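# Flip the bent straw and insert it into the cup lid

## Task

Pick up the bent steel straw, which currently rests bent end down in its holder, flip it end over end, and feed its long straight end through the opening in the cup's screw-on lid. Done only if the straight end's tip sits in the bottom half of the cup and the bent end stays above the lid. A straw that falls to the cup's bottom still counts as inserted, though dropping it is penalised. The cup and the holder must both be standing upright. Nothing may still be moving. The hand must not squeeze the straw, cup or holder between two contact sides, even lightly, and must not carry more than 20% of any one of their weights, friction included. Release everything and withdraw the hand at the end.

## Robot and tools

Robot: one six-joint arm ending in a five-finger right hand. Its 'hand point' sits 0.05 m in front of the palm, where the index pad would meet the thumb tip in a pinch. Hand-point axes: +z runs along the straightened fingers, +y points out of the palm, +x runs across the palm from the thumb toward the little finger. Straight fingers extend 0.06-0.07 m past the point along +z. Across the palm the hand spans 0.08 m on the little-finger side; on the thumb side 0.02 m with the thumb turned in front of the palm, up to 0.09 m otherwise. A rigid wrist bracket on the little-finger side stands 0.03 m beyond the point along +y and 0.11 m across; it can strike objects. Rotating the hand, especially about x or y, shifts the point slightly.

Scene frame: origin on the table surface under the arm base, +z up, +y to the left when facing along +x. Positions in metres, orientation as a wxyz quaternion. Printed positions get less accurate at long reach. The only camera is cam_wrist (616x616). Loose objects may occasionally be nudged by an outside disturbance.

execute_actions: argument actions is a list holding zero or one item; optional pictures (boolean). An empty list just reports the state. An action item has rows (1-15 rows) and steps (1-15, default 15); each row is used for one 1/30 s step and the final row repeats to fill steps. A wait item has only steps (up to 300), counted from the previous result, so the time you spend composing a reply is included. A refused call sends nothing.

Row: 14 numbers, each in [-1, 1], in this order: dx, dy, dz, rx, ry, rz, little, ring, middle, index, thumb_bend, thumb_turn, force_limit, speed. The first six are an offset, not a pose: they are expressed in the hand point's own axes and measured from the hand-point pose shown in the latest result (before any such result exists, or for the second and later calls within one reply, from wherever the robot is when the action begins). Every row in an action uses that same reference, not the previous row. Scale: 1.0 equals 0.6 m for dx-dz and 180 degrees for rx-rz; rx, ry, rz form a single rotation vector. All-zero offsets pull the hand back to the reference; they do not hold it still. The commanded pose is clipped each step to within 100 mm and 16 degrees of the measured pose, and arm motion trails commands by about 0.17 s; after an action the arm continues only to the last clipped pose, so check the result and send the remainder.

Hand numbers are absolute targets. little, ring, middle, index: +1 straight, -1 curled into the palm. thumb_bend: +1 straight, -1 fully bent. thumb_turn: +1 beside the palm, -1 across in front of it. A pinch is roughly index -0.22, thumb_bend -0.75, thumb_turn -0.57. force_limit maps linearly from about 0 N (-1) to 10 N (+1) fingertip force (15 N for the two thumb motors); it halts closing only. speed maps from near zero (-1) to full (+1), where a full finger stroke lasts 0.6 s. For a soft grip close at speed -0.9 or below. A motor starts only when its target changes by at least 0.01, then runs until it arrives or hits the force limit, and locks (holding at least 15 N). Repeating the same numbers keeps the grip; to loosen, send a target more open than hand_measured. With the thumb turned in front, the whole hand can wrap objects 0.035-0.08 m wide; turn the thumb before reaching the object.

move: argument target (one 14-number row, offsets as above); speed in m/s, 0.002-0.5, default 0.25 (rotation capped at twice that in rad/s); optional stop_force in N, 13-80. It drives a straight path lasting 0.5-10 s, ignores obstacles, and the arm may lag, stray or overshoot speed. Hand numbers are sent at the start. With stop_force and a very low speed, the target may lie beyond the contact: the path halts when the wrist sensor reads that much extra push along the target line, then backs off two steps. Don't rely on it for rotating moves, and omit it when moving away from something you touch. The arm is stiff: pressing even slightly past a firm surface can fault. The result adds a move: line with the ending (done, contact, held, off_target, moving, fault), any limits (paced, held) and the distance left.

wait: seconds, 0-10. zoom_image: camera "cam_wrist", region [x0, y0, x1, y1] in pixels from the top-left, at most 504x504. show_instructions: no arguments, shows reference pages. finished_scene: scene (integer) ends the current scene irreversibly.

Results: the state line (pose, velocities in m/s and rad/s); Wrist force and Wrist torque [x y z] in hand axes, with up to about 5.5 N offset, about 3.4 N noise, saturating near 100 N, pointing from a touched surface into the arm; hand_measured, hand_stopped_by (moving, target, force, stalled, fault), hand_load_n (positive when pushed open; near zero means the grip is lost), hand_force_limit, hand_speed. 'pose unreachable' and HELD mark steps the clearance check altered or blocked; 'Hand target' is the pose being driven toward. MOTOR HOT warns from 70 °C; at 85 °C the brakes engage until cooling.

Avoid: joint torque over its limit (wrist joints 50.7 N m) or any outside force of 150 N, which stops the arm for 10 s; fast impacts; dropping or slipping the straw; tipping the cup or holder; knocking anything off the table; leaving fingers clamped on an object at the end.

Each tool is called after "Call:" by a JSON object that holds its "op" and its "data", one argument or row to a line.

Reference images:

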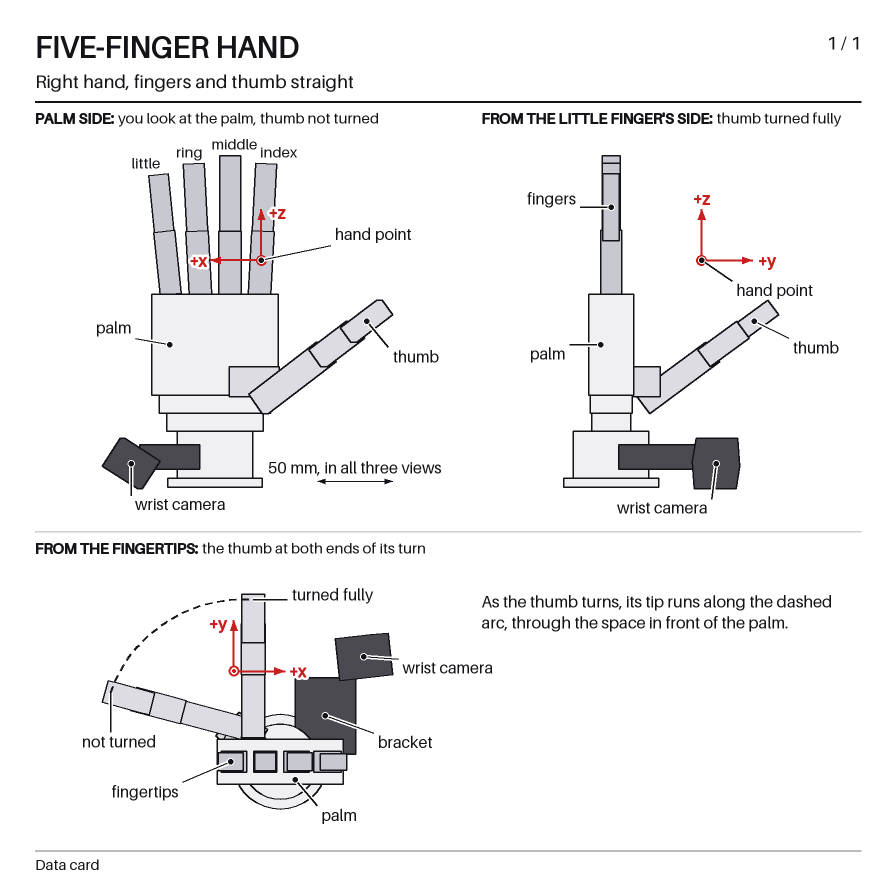

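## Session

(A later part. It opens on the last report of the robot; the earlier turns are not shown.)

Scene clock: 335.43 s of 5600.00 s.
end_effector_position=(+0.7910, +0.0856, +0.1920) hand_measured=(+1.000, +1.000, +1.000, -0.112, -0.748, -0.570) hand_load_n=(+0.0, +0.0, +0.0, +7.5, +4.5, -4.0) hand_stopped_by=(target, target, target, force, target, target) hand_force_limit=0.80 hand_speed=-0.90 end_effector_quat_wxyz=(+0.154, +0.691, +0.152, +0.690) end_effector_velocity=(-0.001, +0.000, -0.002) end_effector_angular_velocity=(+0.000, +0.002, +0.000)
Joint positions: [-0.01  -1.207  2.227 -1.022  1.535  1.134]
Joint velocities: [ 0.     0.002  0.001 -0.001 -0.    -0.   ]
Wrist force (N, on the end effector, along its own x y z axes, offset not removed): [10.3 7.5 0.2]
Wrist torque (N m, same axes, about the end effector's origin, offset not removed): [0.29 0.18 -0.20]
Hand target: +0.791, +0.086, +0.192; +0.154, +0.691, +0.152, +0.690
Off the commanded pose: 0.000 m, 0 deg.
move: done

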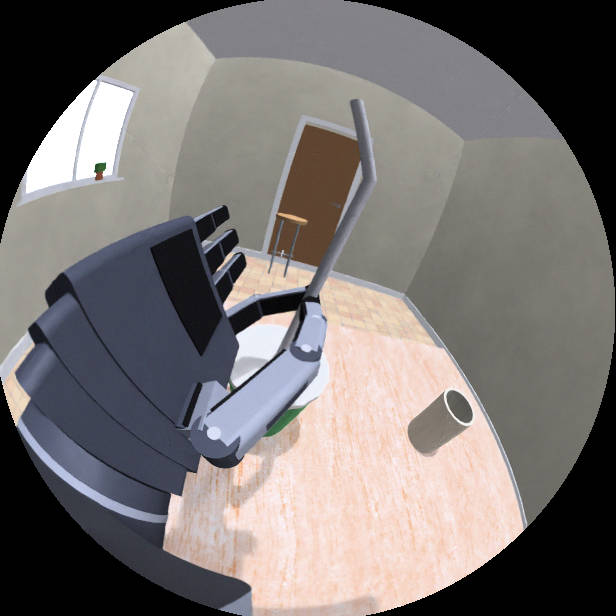

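Call:
{"op": "move", "data": {
  "target": [0.001,0.0005,0,0,0,-0.05,1,1,1,-0.4,-0.75,-0.57,0.8,-0.9],
  "speed": 0.04
}}

Call:
{"op": "zoom_image", "data": {
  "camera": "cam_wrist",
  "region": [240,320,310,390]
}}

Scene clock: 346.93 s of 5600.00 s.
end_effector_position=(+0.7910, +0.0856, +0.1926) hand_measured=(+1.000, +1.000, +1.000, -0.112, -0.748, -0.570) hand_load_n=(+0.0, +0.0, +0.0, +8.0, +4.0, -1.0) hand_stopped_by=(target, target, target, force, target, target) hand_force_limit=0.80 hand_speed=-0.90 end_effector_quat_wxyz=(+0.207, +0.677, +0.205, +0.676) end_effector_velocity=(-0.000, +0.000, -0.000) end_effector_angular_velocity=(-0.013, +0.000, +0.000)
Joint positions: [-0.01  -1.189  2.23  -1.043  1.534  0.978]
Joint velocities: [-0.     0.001  0.001 -0.002 -0.    -0.013]
Wrist force (N, on the end effector, along its own x y z axes, offset not removed): [0.2 0.3 -0.8]
Wrist torque (N m, same axes, about the end effector's origin, offset not removed): [0.12 0.15 -0.25]
Hand target: +0.791, +0.086, +0.193; +0.207, +0.677, +0.206, +0.675
Off the commanded pose: 0.000 m, 0 deg.
After step 90, 6.30 s passed at rest.
move: done

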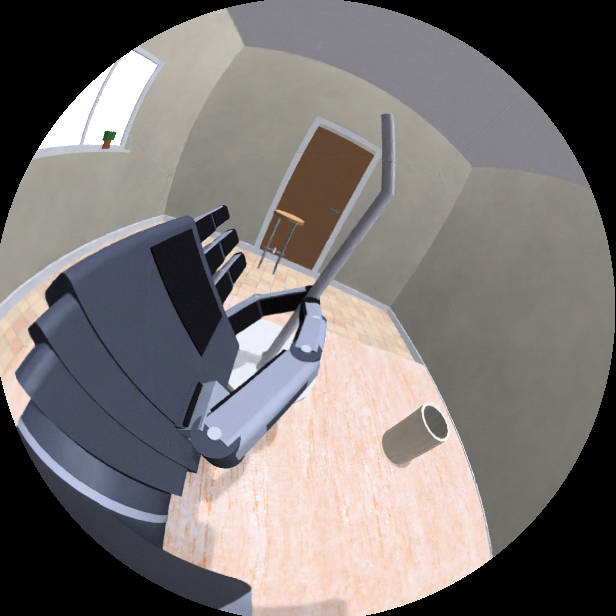

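Region (240, 320, 310, 390) of cam_wrist's 616x616 image, scaled by 7.200, with more detail than that image has.

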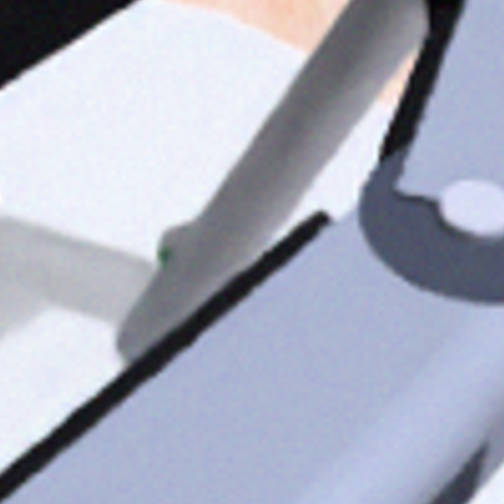

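Call:
{"op": "move", "data": {
  "target": [0.003,0.002,0,0,0,0,1,1,1,-0.4,-0.75,-0.57,0.8,-0.9],
  "speed": 0.01
}}

Call:
{"op": "move", "data": {
  "target": [0,0,0.03,0,0,0,1,1,1,-0.4,-0.75,-0.57,0.8,-0.9],
  "speed": 0.02
}}

Call:
{"op": "move", "data": {
  "target": [-0.004,-0.0027,0,0,0,0,1,1,1,-0.4,-0.75,-0.57,0.8,-0.9],
  "speed": 0.006
}}

Call:
{"op": "zoom_image", "data": {
  "camera": "cam_wrist",
  "region": [240,320,310,390]
}}

Scene clock: 360.33 s of 5600.00 s.
end_effector_position=(+0.7910, +0.0856, +0.1947) hand_measured=(+1.000, +1.000, +1.000, -0.112, -0.748, -0.570) hand_load_n=(+0.0, +0.0, +0.0, +8.0, +3.5, -1.0) hand_stopped_by=(target, target, target, force, target, target) hand_force_limit=0.80 hand_speed=-0.90 end_effector_quat_wxyz=(+0.207, +0.677, +0.205, +0.675) end_effector_velocity=(-0.001, +0.000, +0.001) end_effector_angular_velocity=(+0.000, -0.000, +0.000)
Joint positions: [-0.01  -1.193  2.23  -1.039  1.534  0.978]
Joint velocities: [ 0.    -0.003  0.001  0.002 -0.     0.   ]
Wrist force (N, on the end effector, along its own x y z axes, offset not removed): [-1.0 -0.7 -1.6]
Wrist torque (N m, same axes, about the end effector's origin, offset not removed): [0.16 0.12 -0.26]
Hand target: +0.791, +0.086, +0.195; +0.207, +0.677, +0.205, +0.676
Off the commanded pose: 0.000 m, 0 deg.
After step 90, 9.70 s passed at rest.
move: done

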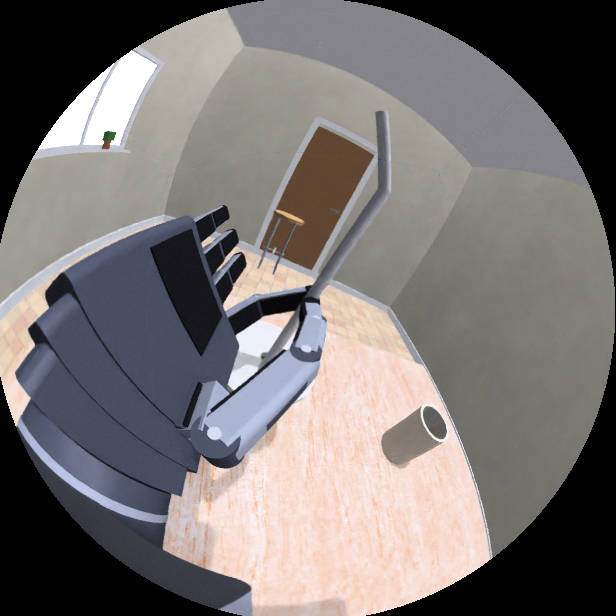

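Scene clock: 361.53 s of 5600.00 s.
end_effector_position=(+0.8089, +0.0855, +0.1947) hand_measured=(+1.000, +1.000, +1.000, -0.112, -0.748, -0.570) hand_load_n=(+0.0, +0.0, +0.0, +8.0, +3.5, -1.0) hand_stopped_by=(target, target, target, force, target, target) hand_force_limit=0.80 hand_speed=-0.90 end_effector_quat_wxyz=(+0.207, +0.677, +0.205, +0.675) end_effector_velocity=(+0.002, -0.000, -0.000) end_effector_angular_velocity=(-0.000, +0.000, -0.000)
Joint positions: [-0.009 -1.174  2.196 -1.024  1.536  0.978]
Joint velocities: [ 0.     0.002 -0.004  0.002  0.    -0.   ]
Wrist force (N, on the end effector, along its own x y z axes, offset not removed): [-3.0 0.3 -0.1]
Wrist torque (N m, same axes, about the end effector's origin, offset not removed): [0.23 0.38 -0.30]
Hand target: +0.809, +0.086, +0.195; +0.207, +0.677, +0.205, +0.675
Off the commanded pose: 0.000 m, 0 deg.
move: done

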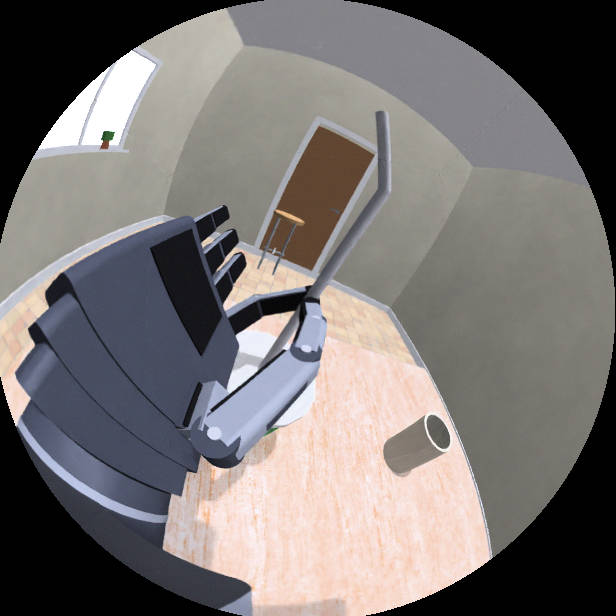

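Scene clock: 362.23 s of 5600.00 s.
end_effector_position=(+0.8089, +0.0855, +0.1919) hand_measured=(+1.000, +1.000, +1.000, -0.112, -0.748, -0.570) hand_load_n=(+0.0, +0.0, +0.0, +8.0, +4.0, -1.0) hand_stopped_by=(target, target, target, force, target, target) hand_force_limit=0.80 hand_speed=-0.90 end_effector_quat_wxyz=(+0.207, +0.677, +0.205, +0.676) end_effector_velocity=(+0.000, +0.000, -0.001) end_effector_angular_velocity=(-0.000, -0.000, -0.000)
Joint positions: [-0.009 -1.169  2.197 -1.029  1.536  0.978]
Joint velocities: [ 0.     0.002 -0.    -0.002  0.    -0.   ]
Wrist force (N, on the end effector, along its own x y z axes, offset not removed): [-0.3 1.0 -0.4]
Wrist torque (N m, same axes, about the end effector's origin, offset not removed): [0.30 -0.08 -0.05]
Hand target: +0.809, +0.086, +0.192; +0.207, +0.677, +0.205, +0.675
Off the commanded pose: 0.000 m, 0 deg.
move: done

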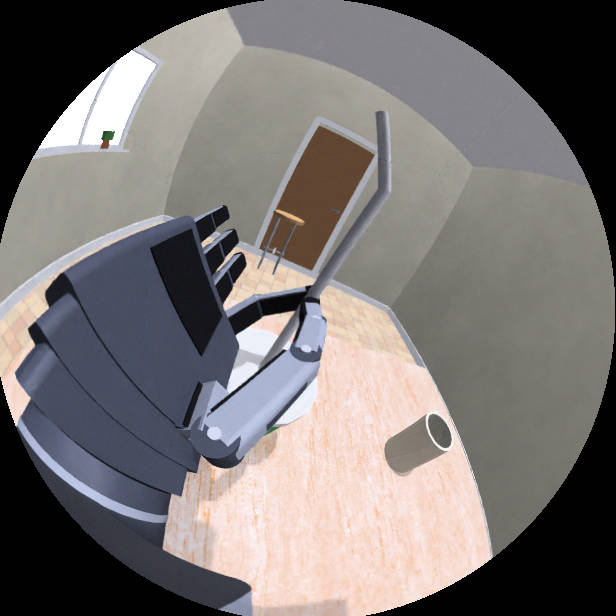

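Region (240, 320, 310, 390) of cam_wrist's 616x616 image, scaled by 7.200, with more detail than that image has.

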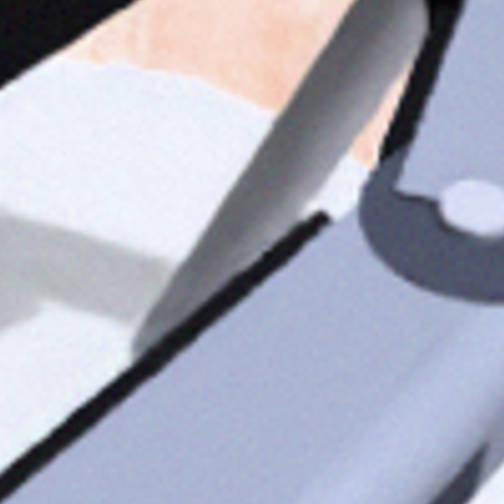

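Call:
{"op": "move", "data": {
  "target": [-0.001,0.0055,0.002,0,0,0,1,1,1,-0.4,-0.75,-0.57,0.8,-0.9],
  "speed": 0.01
}}

Call:
{"op": "move", "data": {
  "target": [-0.004,-0.0027,0,0,0,0,1,1,1,-0.4,-0.75,-0.57,0.8,-0.9],
  "speed": 0.006
}}

Call:
{"op": "zoom_image", "data": {
  "camera": "cam_wrist",
  "region": [240,320,310,390]
}}

Scene clock: 372.13 s of 5600.00 s.
end_effector_position=(+0.8100, +0.0826, +0.1932) hand_measured=(+1.000, +1.000, +1.000, -0.112, -0.748, -0.570) hand_load_n=(+0.0, +0.0, +0.0, +8.0, +4.0, -1.0) hand_stopped_by=(target, target, target, force, target, target) hand_force_limit=0.80 hand_speed=-0.90 end_effector_quat_wxyz=(+0.207, +0.677, +0.205, +0.675) end_effector_velocity=(-0.000, -0.001, +0.001) end_effector_angular_velocity=(-0.000, -0.000, +0.000)
Joint positions: [-0.015 -1.171  2.196 -1.026  1.53   0.978]
Joint velocities: [-0.002 -0.002  0.     0.001 -0.002 -0.   ]
Wrist force (N, on the end effector, along its own x y z axes, offset not removed): [-3.0 -0.9 -2.8]
Wrist torque (N m, same axes, about the end effector's origin, offset not removed): [0.19 0.50 -0.30]
Hand target: +0.810, +0.082, +0.193; +0.207, +0.677, +0.205, +0.676
Off the commanded pose: 0.000 m, 0 deg.
After step 90, 6.20 s passed at rest.
move: done

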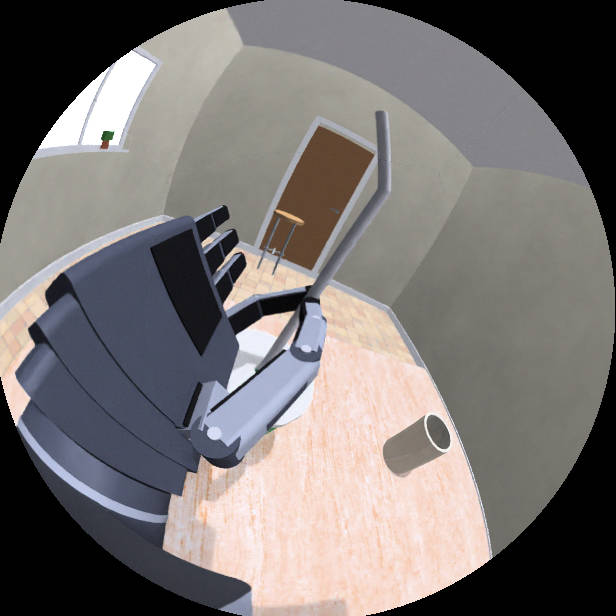

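Scene clock: 372.83 s of 5600.00 s.
end_effector_position=(+0.8100, +0.0825, +0.1904) hand_measured=(+1.000, +1.000, +1.000, -0.112, -0.748, -0.570) hand_load_n=(+0.0, +0.0, +0.0, +8.0, +4.0, -1.0) hand_stopped_by=(target, target, target, force, target, target) hand_force_limit=0.80 hand_speed=-0.90 end_effector_quat_wxyz=(+0.207, +0.677, +0.205, +0.675) end_effector_velocity=(-0.001, +0.000, -0.001) end_effector_angular_velocity=(+0.000, +0.000, +0.000)
Joint positions: [-0.015 -1.166  2.197 -1.032  1.53   0.978]
Joint velocities: [ 0.     0.001  0.001 -0.002  0.     0.   ]
Wrist force (N, on the end effector, along its own x y z axes, offset not removed): [-1.5 -0.2 -0.9]
Wrist torque (N m, same axes, about the end effector's origin, offset not removed): [0.13 0.20 -0.25]
Hand target: +0.810, +0.083, +0.190; +0.207, +0.677, +0.205, +0.675
Off the commanded pose: 0.000 m, 0 deg.
move: done

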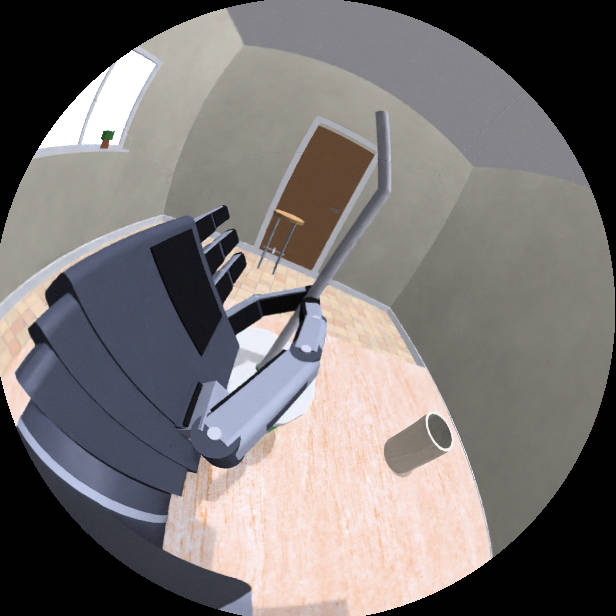

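Region (240, 320, 310, 390) of cam_wrist's 616x616 image, scaled by 7.200, with more detail than that image has.

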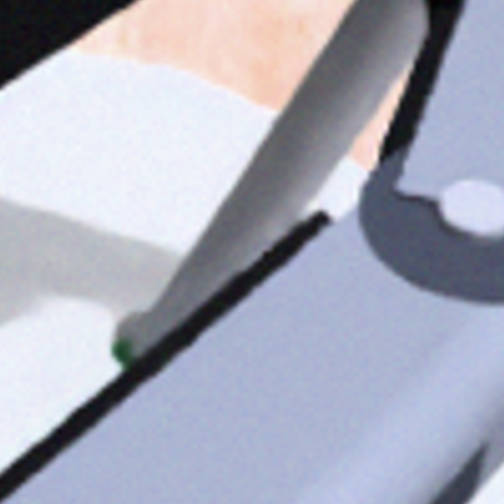

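In. Advance along straw.

Call:
{"op": "move", "data": {
  "target": [-0.015,-0.013,-0.004,0,0,0,1,1,1,-0.4,-0.75,-0.57,0.8,-0.9],
  "speed": 0.01,
  "stop_force": 13
}}

Call:
{"op": "zoom_image", "data": {
  "camera": "cam_wrist",
  "region": [220,270,360,410]
}}

Scene clock: 384.30 s of 5600.00 s.
end_effector_position=(+0.8076, +0.0840, +0.1787) hand_measured=(+1.000, +1.000, +1.000, -0.112, -0.748, -0.570) hand_load_n=(+0.0, +0.0, +0.0, +8.0, +4.0, -1.0) hand_stopped_by=(target, target, target, force, target, target) hand_force_limit=0.80 hand_speed=-0.90 end_effector_quat_wxyz=(+0.207, +0.677, +0.205, +0.675) end_effector_velocity=(-0.001, +0.000, -0.002) end_effector_angular_velocity=(+0.000, +0.001, -0.000)
Joint positions: [-0.012 -1.148  2.203 -1.057  1.533  0.978]
Joint velocities: [ 0.     0.003  0.002 -0.003  0.     0.   ]
Wrist force (N, on the end effector, along its own x y z axes, offset not removed): [-0.8 1.4 -2.4]
Wrist torque (N m, same axes, about the end effector's origin, offset not removed): [0.53 0.06 -0.12]
Hand target: +0.808, +0.084, +0.179; +0.207, +0.677, +0.205, +0.675
Off the commanded pose: 0.000 m, 0 deg.
After step 90, 7.03 s passed at rest.
move: done

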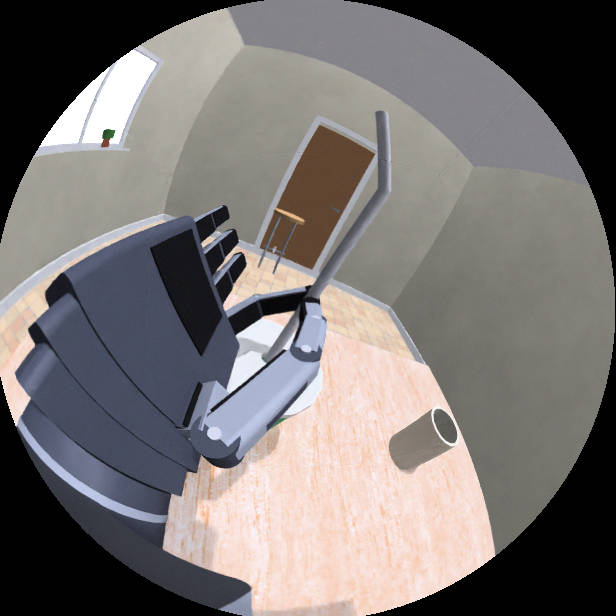

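Region (220, 270, 360, 410) of cam_wrist's 616x616 image, scaled by 3.600, with more detail than that image has.

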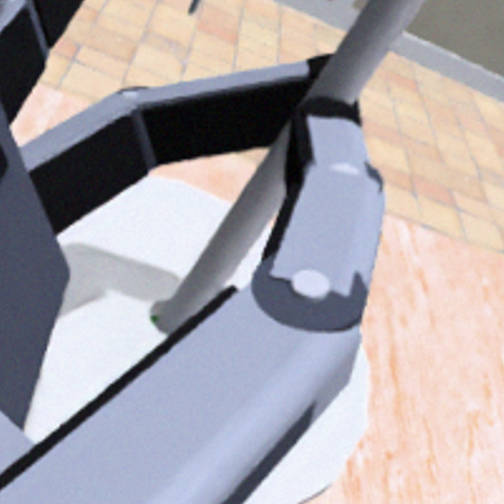

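Call:
{"op": "move", "data": {
  "target": [-0.01,-0.009,-0.003,0,0,0.02,1,1,1,-0.4,-0.75,-0.57,0.8,-0.9],
  "speed": 0.015
}}

Call:
{"op": "move", "data": {
  "target": [0,0,0,0,0,0,1,1,1,-0.1,-0.75,-0.57,0.8,-0.97]
}}

Scene clock: 393.47 s of 5600.00 s.
end_effector_position=(+0.8058, +0.0851, +0.1708) hand_measured=(+1.000, +1.000, +1.000, -0.112, -0.748, -0.570) hand_load_n=(+0.0, +0.0, +0.0, +8.0, +4.0, -1.0) hand_stopped_by=(target, target, target, force, target, target) hand_force_limit=0.80 hand_speed=-0.90 end_effector_quat_wxyz=(+0.186, +0.683, +0.184, +0.682) end_effector_velocity=(+0.000, -0.001, +0.000) end_effector_angular_velocity=(+0.005, -0.001, -0.001)
Joint positions: [-0.009 -1.143  2.206 -1.065  1.535  1.041]
Joint velocities: [-0.001 -0.     0.    -0.001  0.     0.005]
Wrist force (N, on the end effector, along its own x y z axes, offset not removed): [-0.4 -1.0 -2.6]
Wrist torque (N m, same axes, about the end effector's origin, offset not removed): [0.12 0.03 -0.24]
Hand target: +0.806, +0.085, +0.171; +0.186, +0.683, +0.184, +0.682
Off the commanded pose: 0.000 m, 0 deg.
After step 90, 3.83 s passed at rest.
move: done

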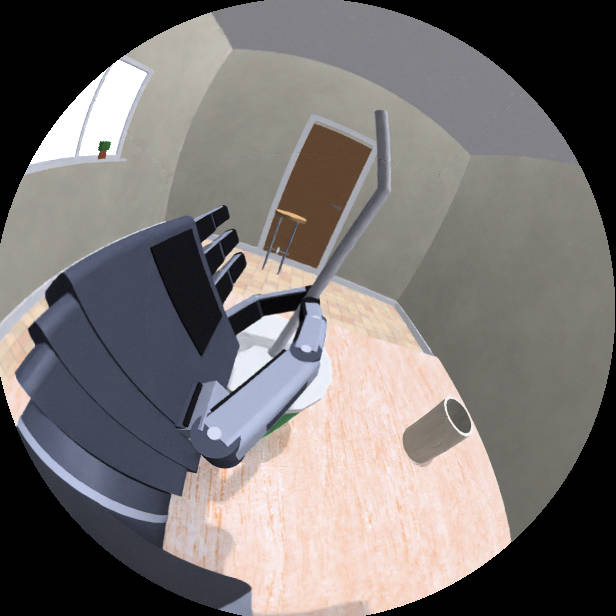

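Scene clock: 393.97 s of 5600.00 s.
end_effector_position=(+0.8058, +0.0851, +0.1708) hand_measured=(+1.000, +1.000, +1.000, -0.100, -0.748, -0.570) hand_load_n=(+0.0, +0.0, +0.0, +3.5, +2.0, -1.0) hand_stopped_by=(target, target, target, target, target, target) hand_force_limit=0.80 hand_speed=-0.97 end_effector_quat_wxyz=(+0.186, +0.683, +0.184, +0.682) end_effector_velocity=(-0.001, +0.000, +0.001) end_effector_angular_velocity=(-0.001, -0.000, +0.000)
Joint positions: [-0.009 -1.143  2.206 -1.065  1.535  1.041]
Joint velocities: [ 0.001 -0.002  0.001  0.     0.    -0.001]
Wrist force (N, on the end effector, along its own x y z axes, offset not removed): [-2.0 0.7 -2.7]
Wrist torque (N m, same axes, about the end effector's origin, offset not removed): [0.48 0.28 -0.23]
Hand target: +0.806, +0.085, +0.171; +0.186, +0.683, +0.184, +0.682
Off the commanded pose: 0.000 m, 0 deg.
move: done

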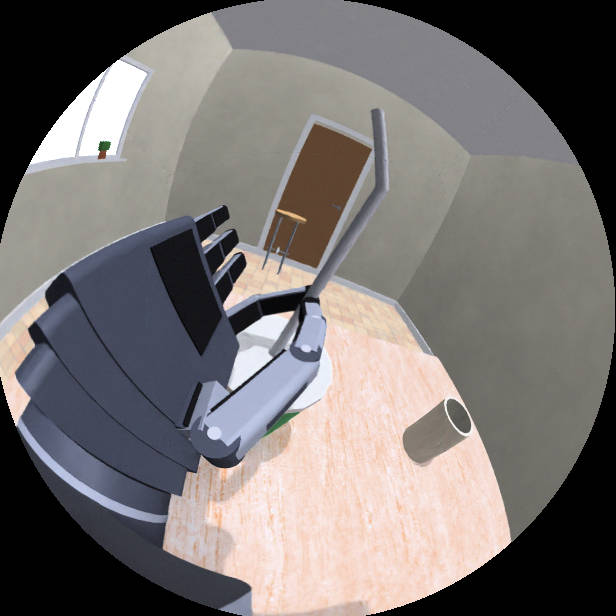

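Lighter grip pivots; roll level.

Call:
{"op": "move", "data": {
  "target": [0.002,-0.006,-0.006,0,0,0.16,1,1,1,-0.094,-0.75,-0.57,0.8,-0.97],
  "speed": 0.07
}}

Scene clock: 412.27 s of 5600.00 s.
end_effector_position=(+0.8023, +0.0888, +0.1700) hand_measured=(+1.000, +1.000, +1.000, -0.094, -0.750, -0.570) hand_load_n=(+0.0, +0.0, +0.0, +1.5, +0.5, +0.0) hand_stopped_by=(target, target, target, target, target, target) hand_force_limit=0.80 hand_speed=-0.97 end_effector_quat_wxyz=(+0.011, +0.708, +0.009, +0.706) end_effector_velocity=(-0.001, +0.001, +0.001) end_effector_angular_velocity=(+0.011, -0.001, +0.001)
Joint positions: [-0.015 -1.204  2.206 -1.005  1.53   1.542]
Joint velocities: [ 0.    -0.003  0.001  0.001 -0.001  0.011]
Wrist force (N, on the end effector, along its own x y z axes, offset not removed): [0.0 0.9 -1.5]
Wrist torque (N m, same axes, about the end effector's origin, offset not removed): [0.41 -0.07 -0.11]
Hand target: +0.802, +0.089, +0.170; +0.011, +0.708, +0.008, +0.706
Off the commanded pose: 0.000 m, 0 deg.
After step 90, 11.40 s passed at rest.
move: done

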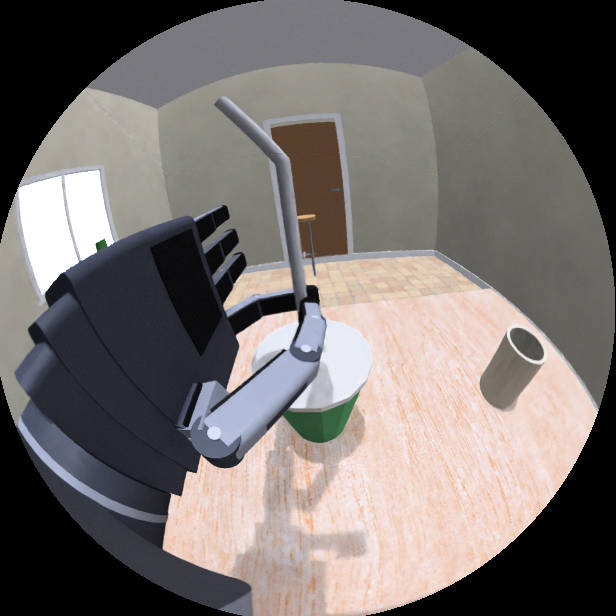

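Call:
{"op": "move", "data": {
  "target": [-0.027,0.004,0,0,0,0,1,1,1,-0.094,-0.75,-0.57,0.8,-0.97],
  "speed": 0.015,
  "stop_force": 13
}}

Call:
{"op": "move", "data": {
  "target": [0,0,0,0,0,0,1,1,1,-0.086,-0.75,-0.57,0.8,-0.99]
}}

Call:
{"op": "move", "data": {
  "target": [0,0,0,0,0,0,1,1,1,-0.076,-0.75,-0.57,0.8,-0.995]
}}

Scene clock: 421.63 s of 5600.00 s.
end_effector_position=(+0.8022, +0.0860, +0.1540) hand_measured=(+1.000, +1.000, +1.000, -0.094, -0.750, -0.570) hand_load_n=(+0.0, +0.0, +0.0, +1.5, +0.5, +0.0) hand_stopped_by=(target, target, target, target, target, target) hand_force_limit=0.80 hand_speed=-0.97 end_effector_quat_wxyz=(+0.011, +0.708, +0.009, +0.706) end_effector_velocity=(+0.001, -0.000, -0.001) end_effector_angular_velocity=(-0.000, -0.001, -0.000)
Joint positions: [-0.02  -1.177  2.213 -1.038  1.525  1.542]
Joint velocities: [-0.001  0.004 -0.001 -0.003 -0.001 -0.   ]
Wrist force (N, on the end effector, along its own x y z axes, offset not removed): [-0.9 1.4 -1.6]
Wrist torque (N m, same axes, about the end effector's origin, offset not removed): [0.44 0.04 -0.13]
Hand target: +0.802, +0.086, +0.154; +0.011, +0.708, +0.009, +0.706
Off the commanded pose: 0.000 m, 0 deg.
After step 90, 5.03 s passed at rest.
move: done

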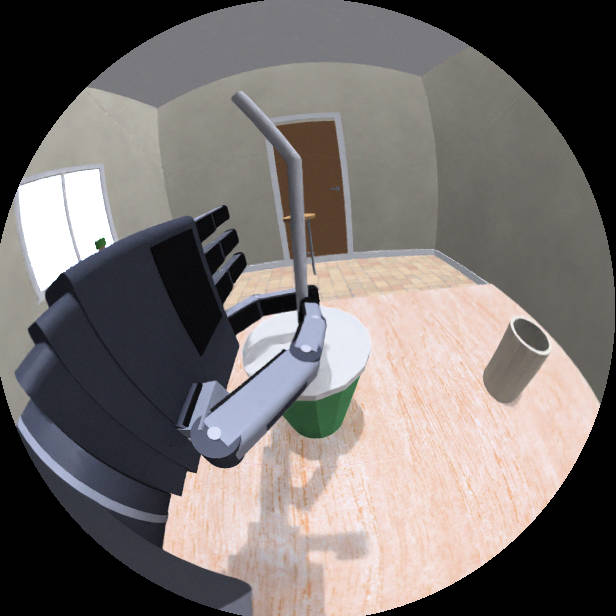

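Scene clock: 422.13 s of 5600.00 s.
end_effector_position=(+0.8022, +0.0860, +0.1540) hand_measured=(+1.000, +1.000, +1.000, -0.088, -0.750, -0.570) hand_load_n=(+0.0, +0.0, +0.0, +0.0, +0.0, +0.0) hand_stopped_by=(target, target, target, moving, target, target) hand_force_limit=0.80 hand_speed=-0.99 end_effector_quat_wxyz=(+0.011, +0.708, +0.009, +0.706) end_effector_velocity=(+0.000, -0.001, +0.001) end_effector_angular_velocity=(-0.000, -0.001, -0.001)
Joint positions: [-0.02  -1.177  2.213 -1.038  1.525  1.542]
Joint velocities: [-0.001 -0.001 -0.     0.     0.    -0.   ]
Wrist force (N, on the end effector, along its own x y z axes, offset not removed): [-1.5 0.7 -1.4]
Wrist torque (N m, same axes, about the end effector's origin, offset not removed): [0.30 0.18 -0.25]
Hand target: +0.802, +0.086, +0.154; +0.011, +0.708, +0.009, +0.706
Off the commanded pose: 0.000 m, 0 deg.
move: done

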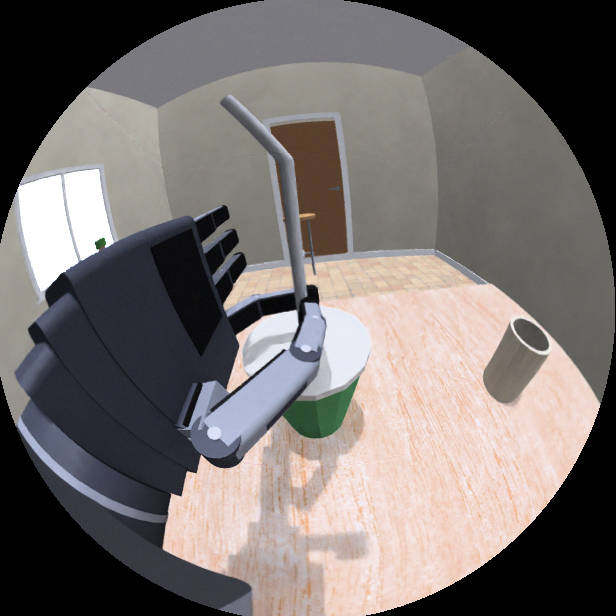

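Scene clock: 422.63 s of 5600.00 s.
end_effector_position=(+0.8022, +0.0860, +0.1540) hand_measured=(+1.000, +1.000, +1.000, -0.082, -0.750, -0.570) hand_load_n=(+0.0, +0.0, +0.0, +0.0, +0.0, +0.0) hand_stopped_by=(target, target, target, moving, target, target) hand_force_limit=0.80 hand_speed=-0.99 end_effector_quat_wxyz=(+0.011, +0.708, +0.009, +0.706) end_effector_velocity=(-0.000, -0.000, +0.001) end_effector_angular_velocity=(-0.000, -0.000, -0.000)
Joint positions: [-0.02  -1.177  2.213 -1.038  1.525  1.542]
Joint velocities: [-0.    -0.001  0.     0.     0.    -0.   ]
Wrist force (N, on the end effector, along its own x y z axes, offset not removed): [-0.7 0.2 -1.6]
Wrist torque (N m, same axes, about the end effector's origin, offset not removed): [0.30 0.05 -0.19]
Hand target: +0.802, +0.086, +0.154; +0.011, +0.708, +0.009, +0.706
Off the commanded pose: 0.000 m, 0 deg.
move: done

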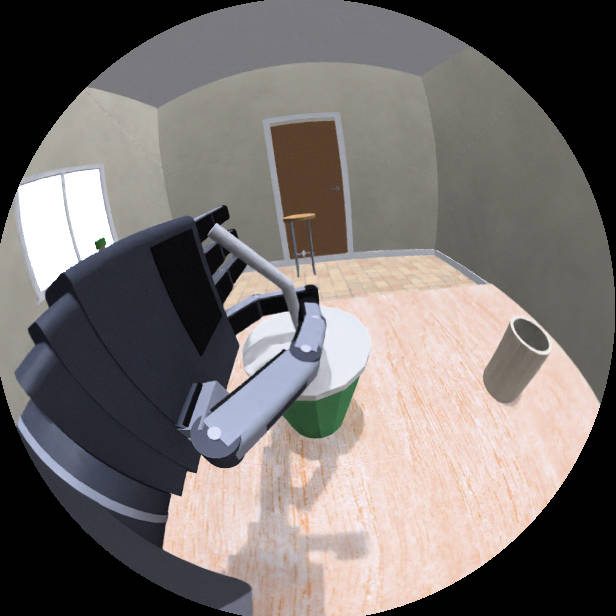

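Call:
{"op": "move", "data": {
  "target": [0,0,-0.03,0,0,0,1,1,1,1,-0.75,-0.57,0.8,0],
  "speed": 0.02
}}

Call:
{"op": "move", "data": {
  "target": [0,-0.1,-0.12,0,0,0,1,1,1,1,-0.75,-0.57,0.8,0],
  "speed": 0.08
}}

Call:
{"op": "wait", "data": {
  "seconds": 2
}}

Scene clock: 432.10 s of 5600.00 s.
end_effector_position=(+0.7844, +0.0860, +0.1540) hand_measured=(+1.000, +1.000, +1.000, +1.000, -0.750, -0.570) hand_load_n=(+0.0, +0.0, +0.0, +0.0, +0.0, +0.0) hand_stopped_by=(target, target, target, target, target, target) hand_force_limit=0.80 hand_speed=0.00 end_effector_quat_wxyz=(+0.011, +0.708, +0.009, +0.706) end_effector_velocity=(-0.001, -0.001, -0.000) end_effector_angular_velocity=(+0.000, +0.000, -0.001)
Joint positions: [-0.022 -1.195  2.246 -1.053  1.523  1.542]
Joint velocities: [-0.001 -0.001  0.003 -0.001 -0.     0.   ]
Wrist force (N, on the end effector, along its own x y z axes, offset not removed): [0.2 -0.2 -2.2]
Wrist torque (N m, same axes, about the end effector's origin, offset not removed): [0.29 -0.08 -0.15]
Hand target: +0.784, +0.086, +0.154; +0.011, +0.708, +0.009, +0.706
Off the commanded pose: 0.000 m, 0 deg.
After step 90, 5.27 s passed at rest.
move: done

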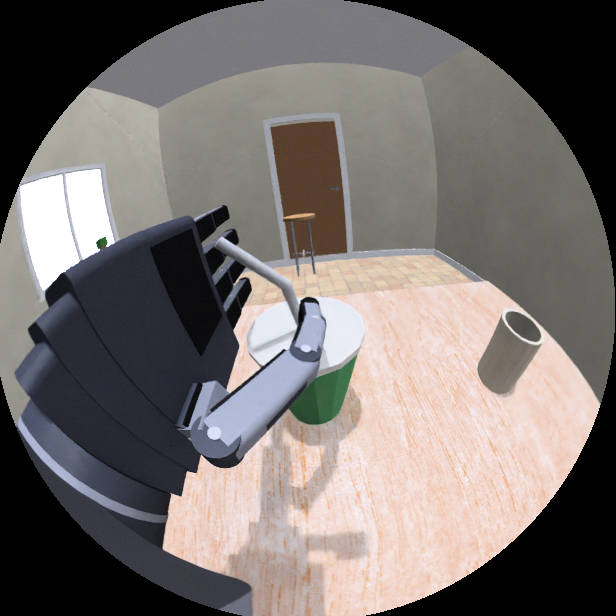

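Scene clock: 433.70 s of 5600.00 s.
end_effector_position=(+0.7127, +0.1461, +0.1525) hand_measured=(+1.000, +1.000, +1.000, +1.000, -0.750, -0.570) hand_load_n=(+0.0, +0.0, +0.0, +0.0, +0.0, +0.0) hand_stopped_by=(target, target, target, target, target, target) hand_force_limit=0.80 hand_speed=0.00 end_effector_quat_wxyz=(+0.011, +0.708, +0.009, +0.706) end_effector_velocity=(-0.002, +0.001, +0.001) end_effector_angular_velocity=(+0.000, -0.001, -0.000)
Joint positions: [ 0.104 -1.243  2.337 -1.096  1.649  1.542]
Joint velocities: [ 0.003 -0.002  0.002 -0.001  0.003 -0.   ]
Wrist force (N, on the end effector, along its own x y z axes, offset not removed): [-2.2 0.4 -1.4]
Wrist torque (N m, same axes, about the end effector's origin, offset not removed): [0.27 0.27 -0.24]
Hand target: +0.713, +0.146, +0.153; +0.011, +0.708, +0.009, +0.706
Off the commanded pose: 0.000 m, 0 deg.
move: done

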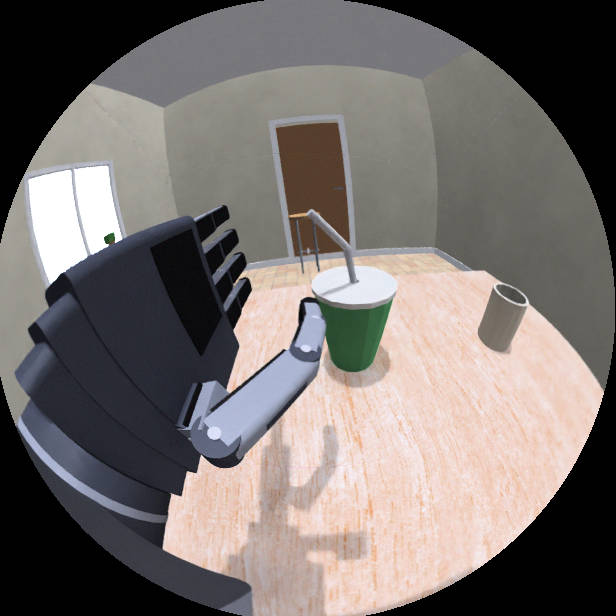

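Scene clock: 435.70 s of 5600.00 s.
end_effector_position=(+0.7125, +0.1462, +0.1525) hand_measured=(+1.000, +1.000, +1.000, +1.000, -0.750, -0.570) hand_load_n=(+0.0, +0.0, +0.0, +0.0, +0.0, +0.0) hand_stopped_by=(target, target, target, target, target, target) hand_force_limit=0.80 hand_speed=0.00 end_effector_quat_wxyz=(+0.011, +0.708, +0.009, +0.706) end_effector_velocity=(-0.001, -0.000, -0.001) end_effector_angular_velocity=(-0.000, +0.001, -0.000)
Joint positions: [ 0.104 -1.243  2.338 -1.096  1.649  1.542]
Joint velocities: [-0.     0.     0.001 -0.     0.     0.   ]
Wrist force (N, on the end effector, along its own x y z axes, offset not removed): [-3.0 -0.8 -1.5]
Wrist torque (N m, same axes, about the end effector's origin, offset not removed): [0.06 0.46 -0.36]
Hand target: +0.713, +0.146, +0.153; +0.011, +0.708, +0.009, +0.706
Off the commanded pose: 0.000 m, 0 deg.
Steps of this call (steps 1 to 60: nothing new was sent). Readings (end_effector_position | what the end effector reports):
1: (+0.7126, +0.1462, +0.1525) | hand_measured=(+1.000, +1.000, +1.000, +1.000, -0.750, -0.570) hand_load_n=(+0.0, +0.0, +0.0, +0.0, +0.0, +0.0) hand_stopped_by=(target, target, target, target, target, target) hand_force_limit=0.80 hand_speed=0.00
2: (+0.7126, +0.1462, +0.1525) | hand_measured=(+1.000, +1.000, +1.000, +1.000, -0.750, -0.570) hand_load_n=(+0.0, +0.0, +0.0, +0.0, +0.0, +0.0) hand_stopped_by=(target, target, target, target, target, target) hand_force_limit=0.80 hand_speed=0.00
4: (+0.7126, +0.1462, +0.1525) | hand_measured=(+1.000, +1.000, +1.000, +1.000, -0.750, -0.570) hand_load_n=(+0.0, +0.0, +0.0, +0.0, +0.0, +0.0) hand_stopped_by=(target, target, target, target, target, target) hand_force_limit=0.80 hand_speed=0.00
8: (+0.7125, +0.1462, +0.1525) | hand_measured=(+1.000, +1.000, +1.000, +1.000, -0.750, -0.570) hand_load_n=(+0.0, +0.0, +0.0, +0.0, +0.0, +0.0) hand_stopped_by=(target, target, target, target, target, target) hand_force_limit=0.80 hand_speed=0.00
60: the state above

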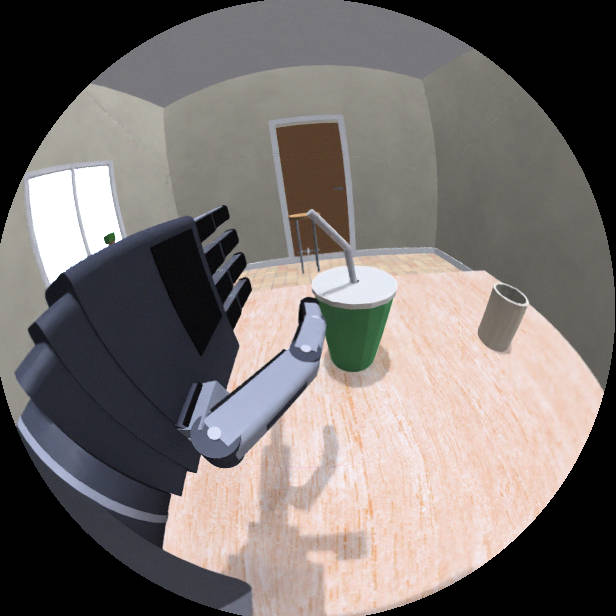

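Call:
{"op": "finished_scene", "data": {
  "scene": 1
}}

The scene is finished: the task was done.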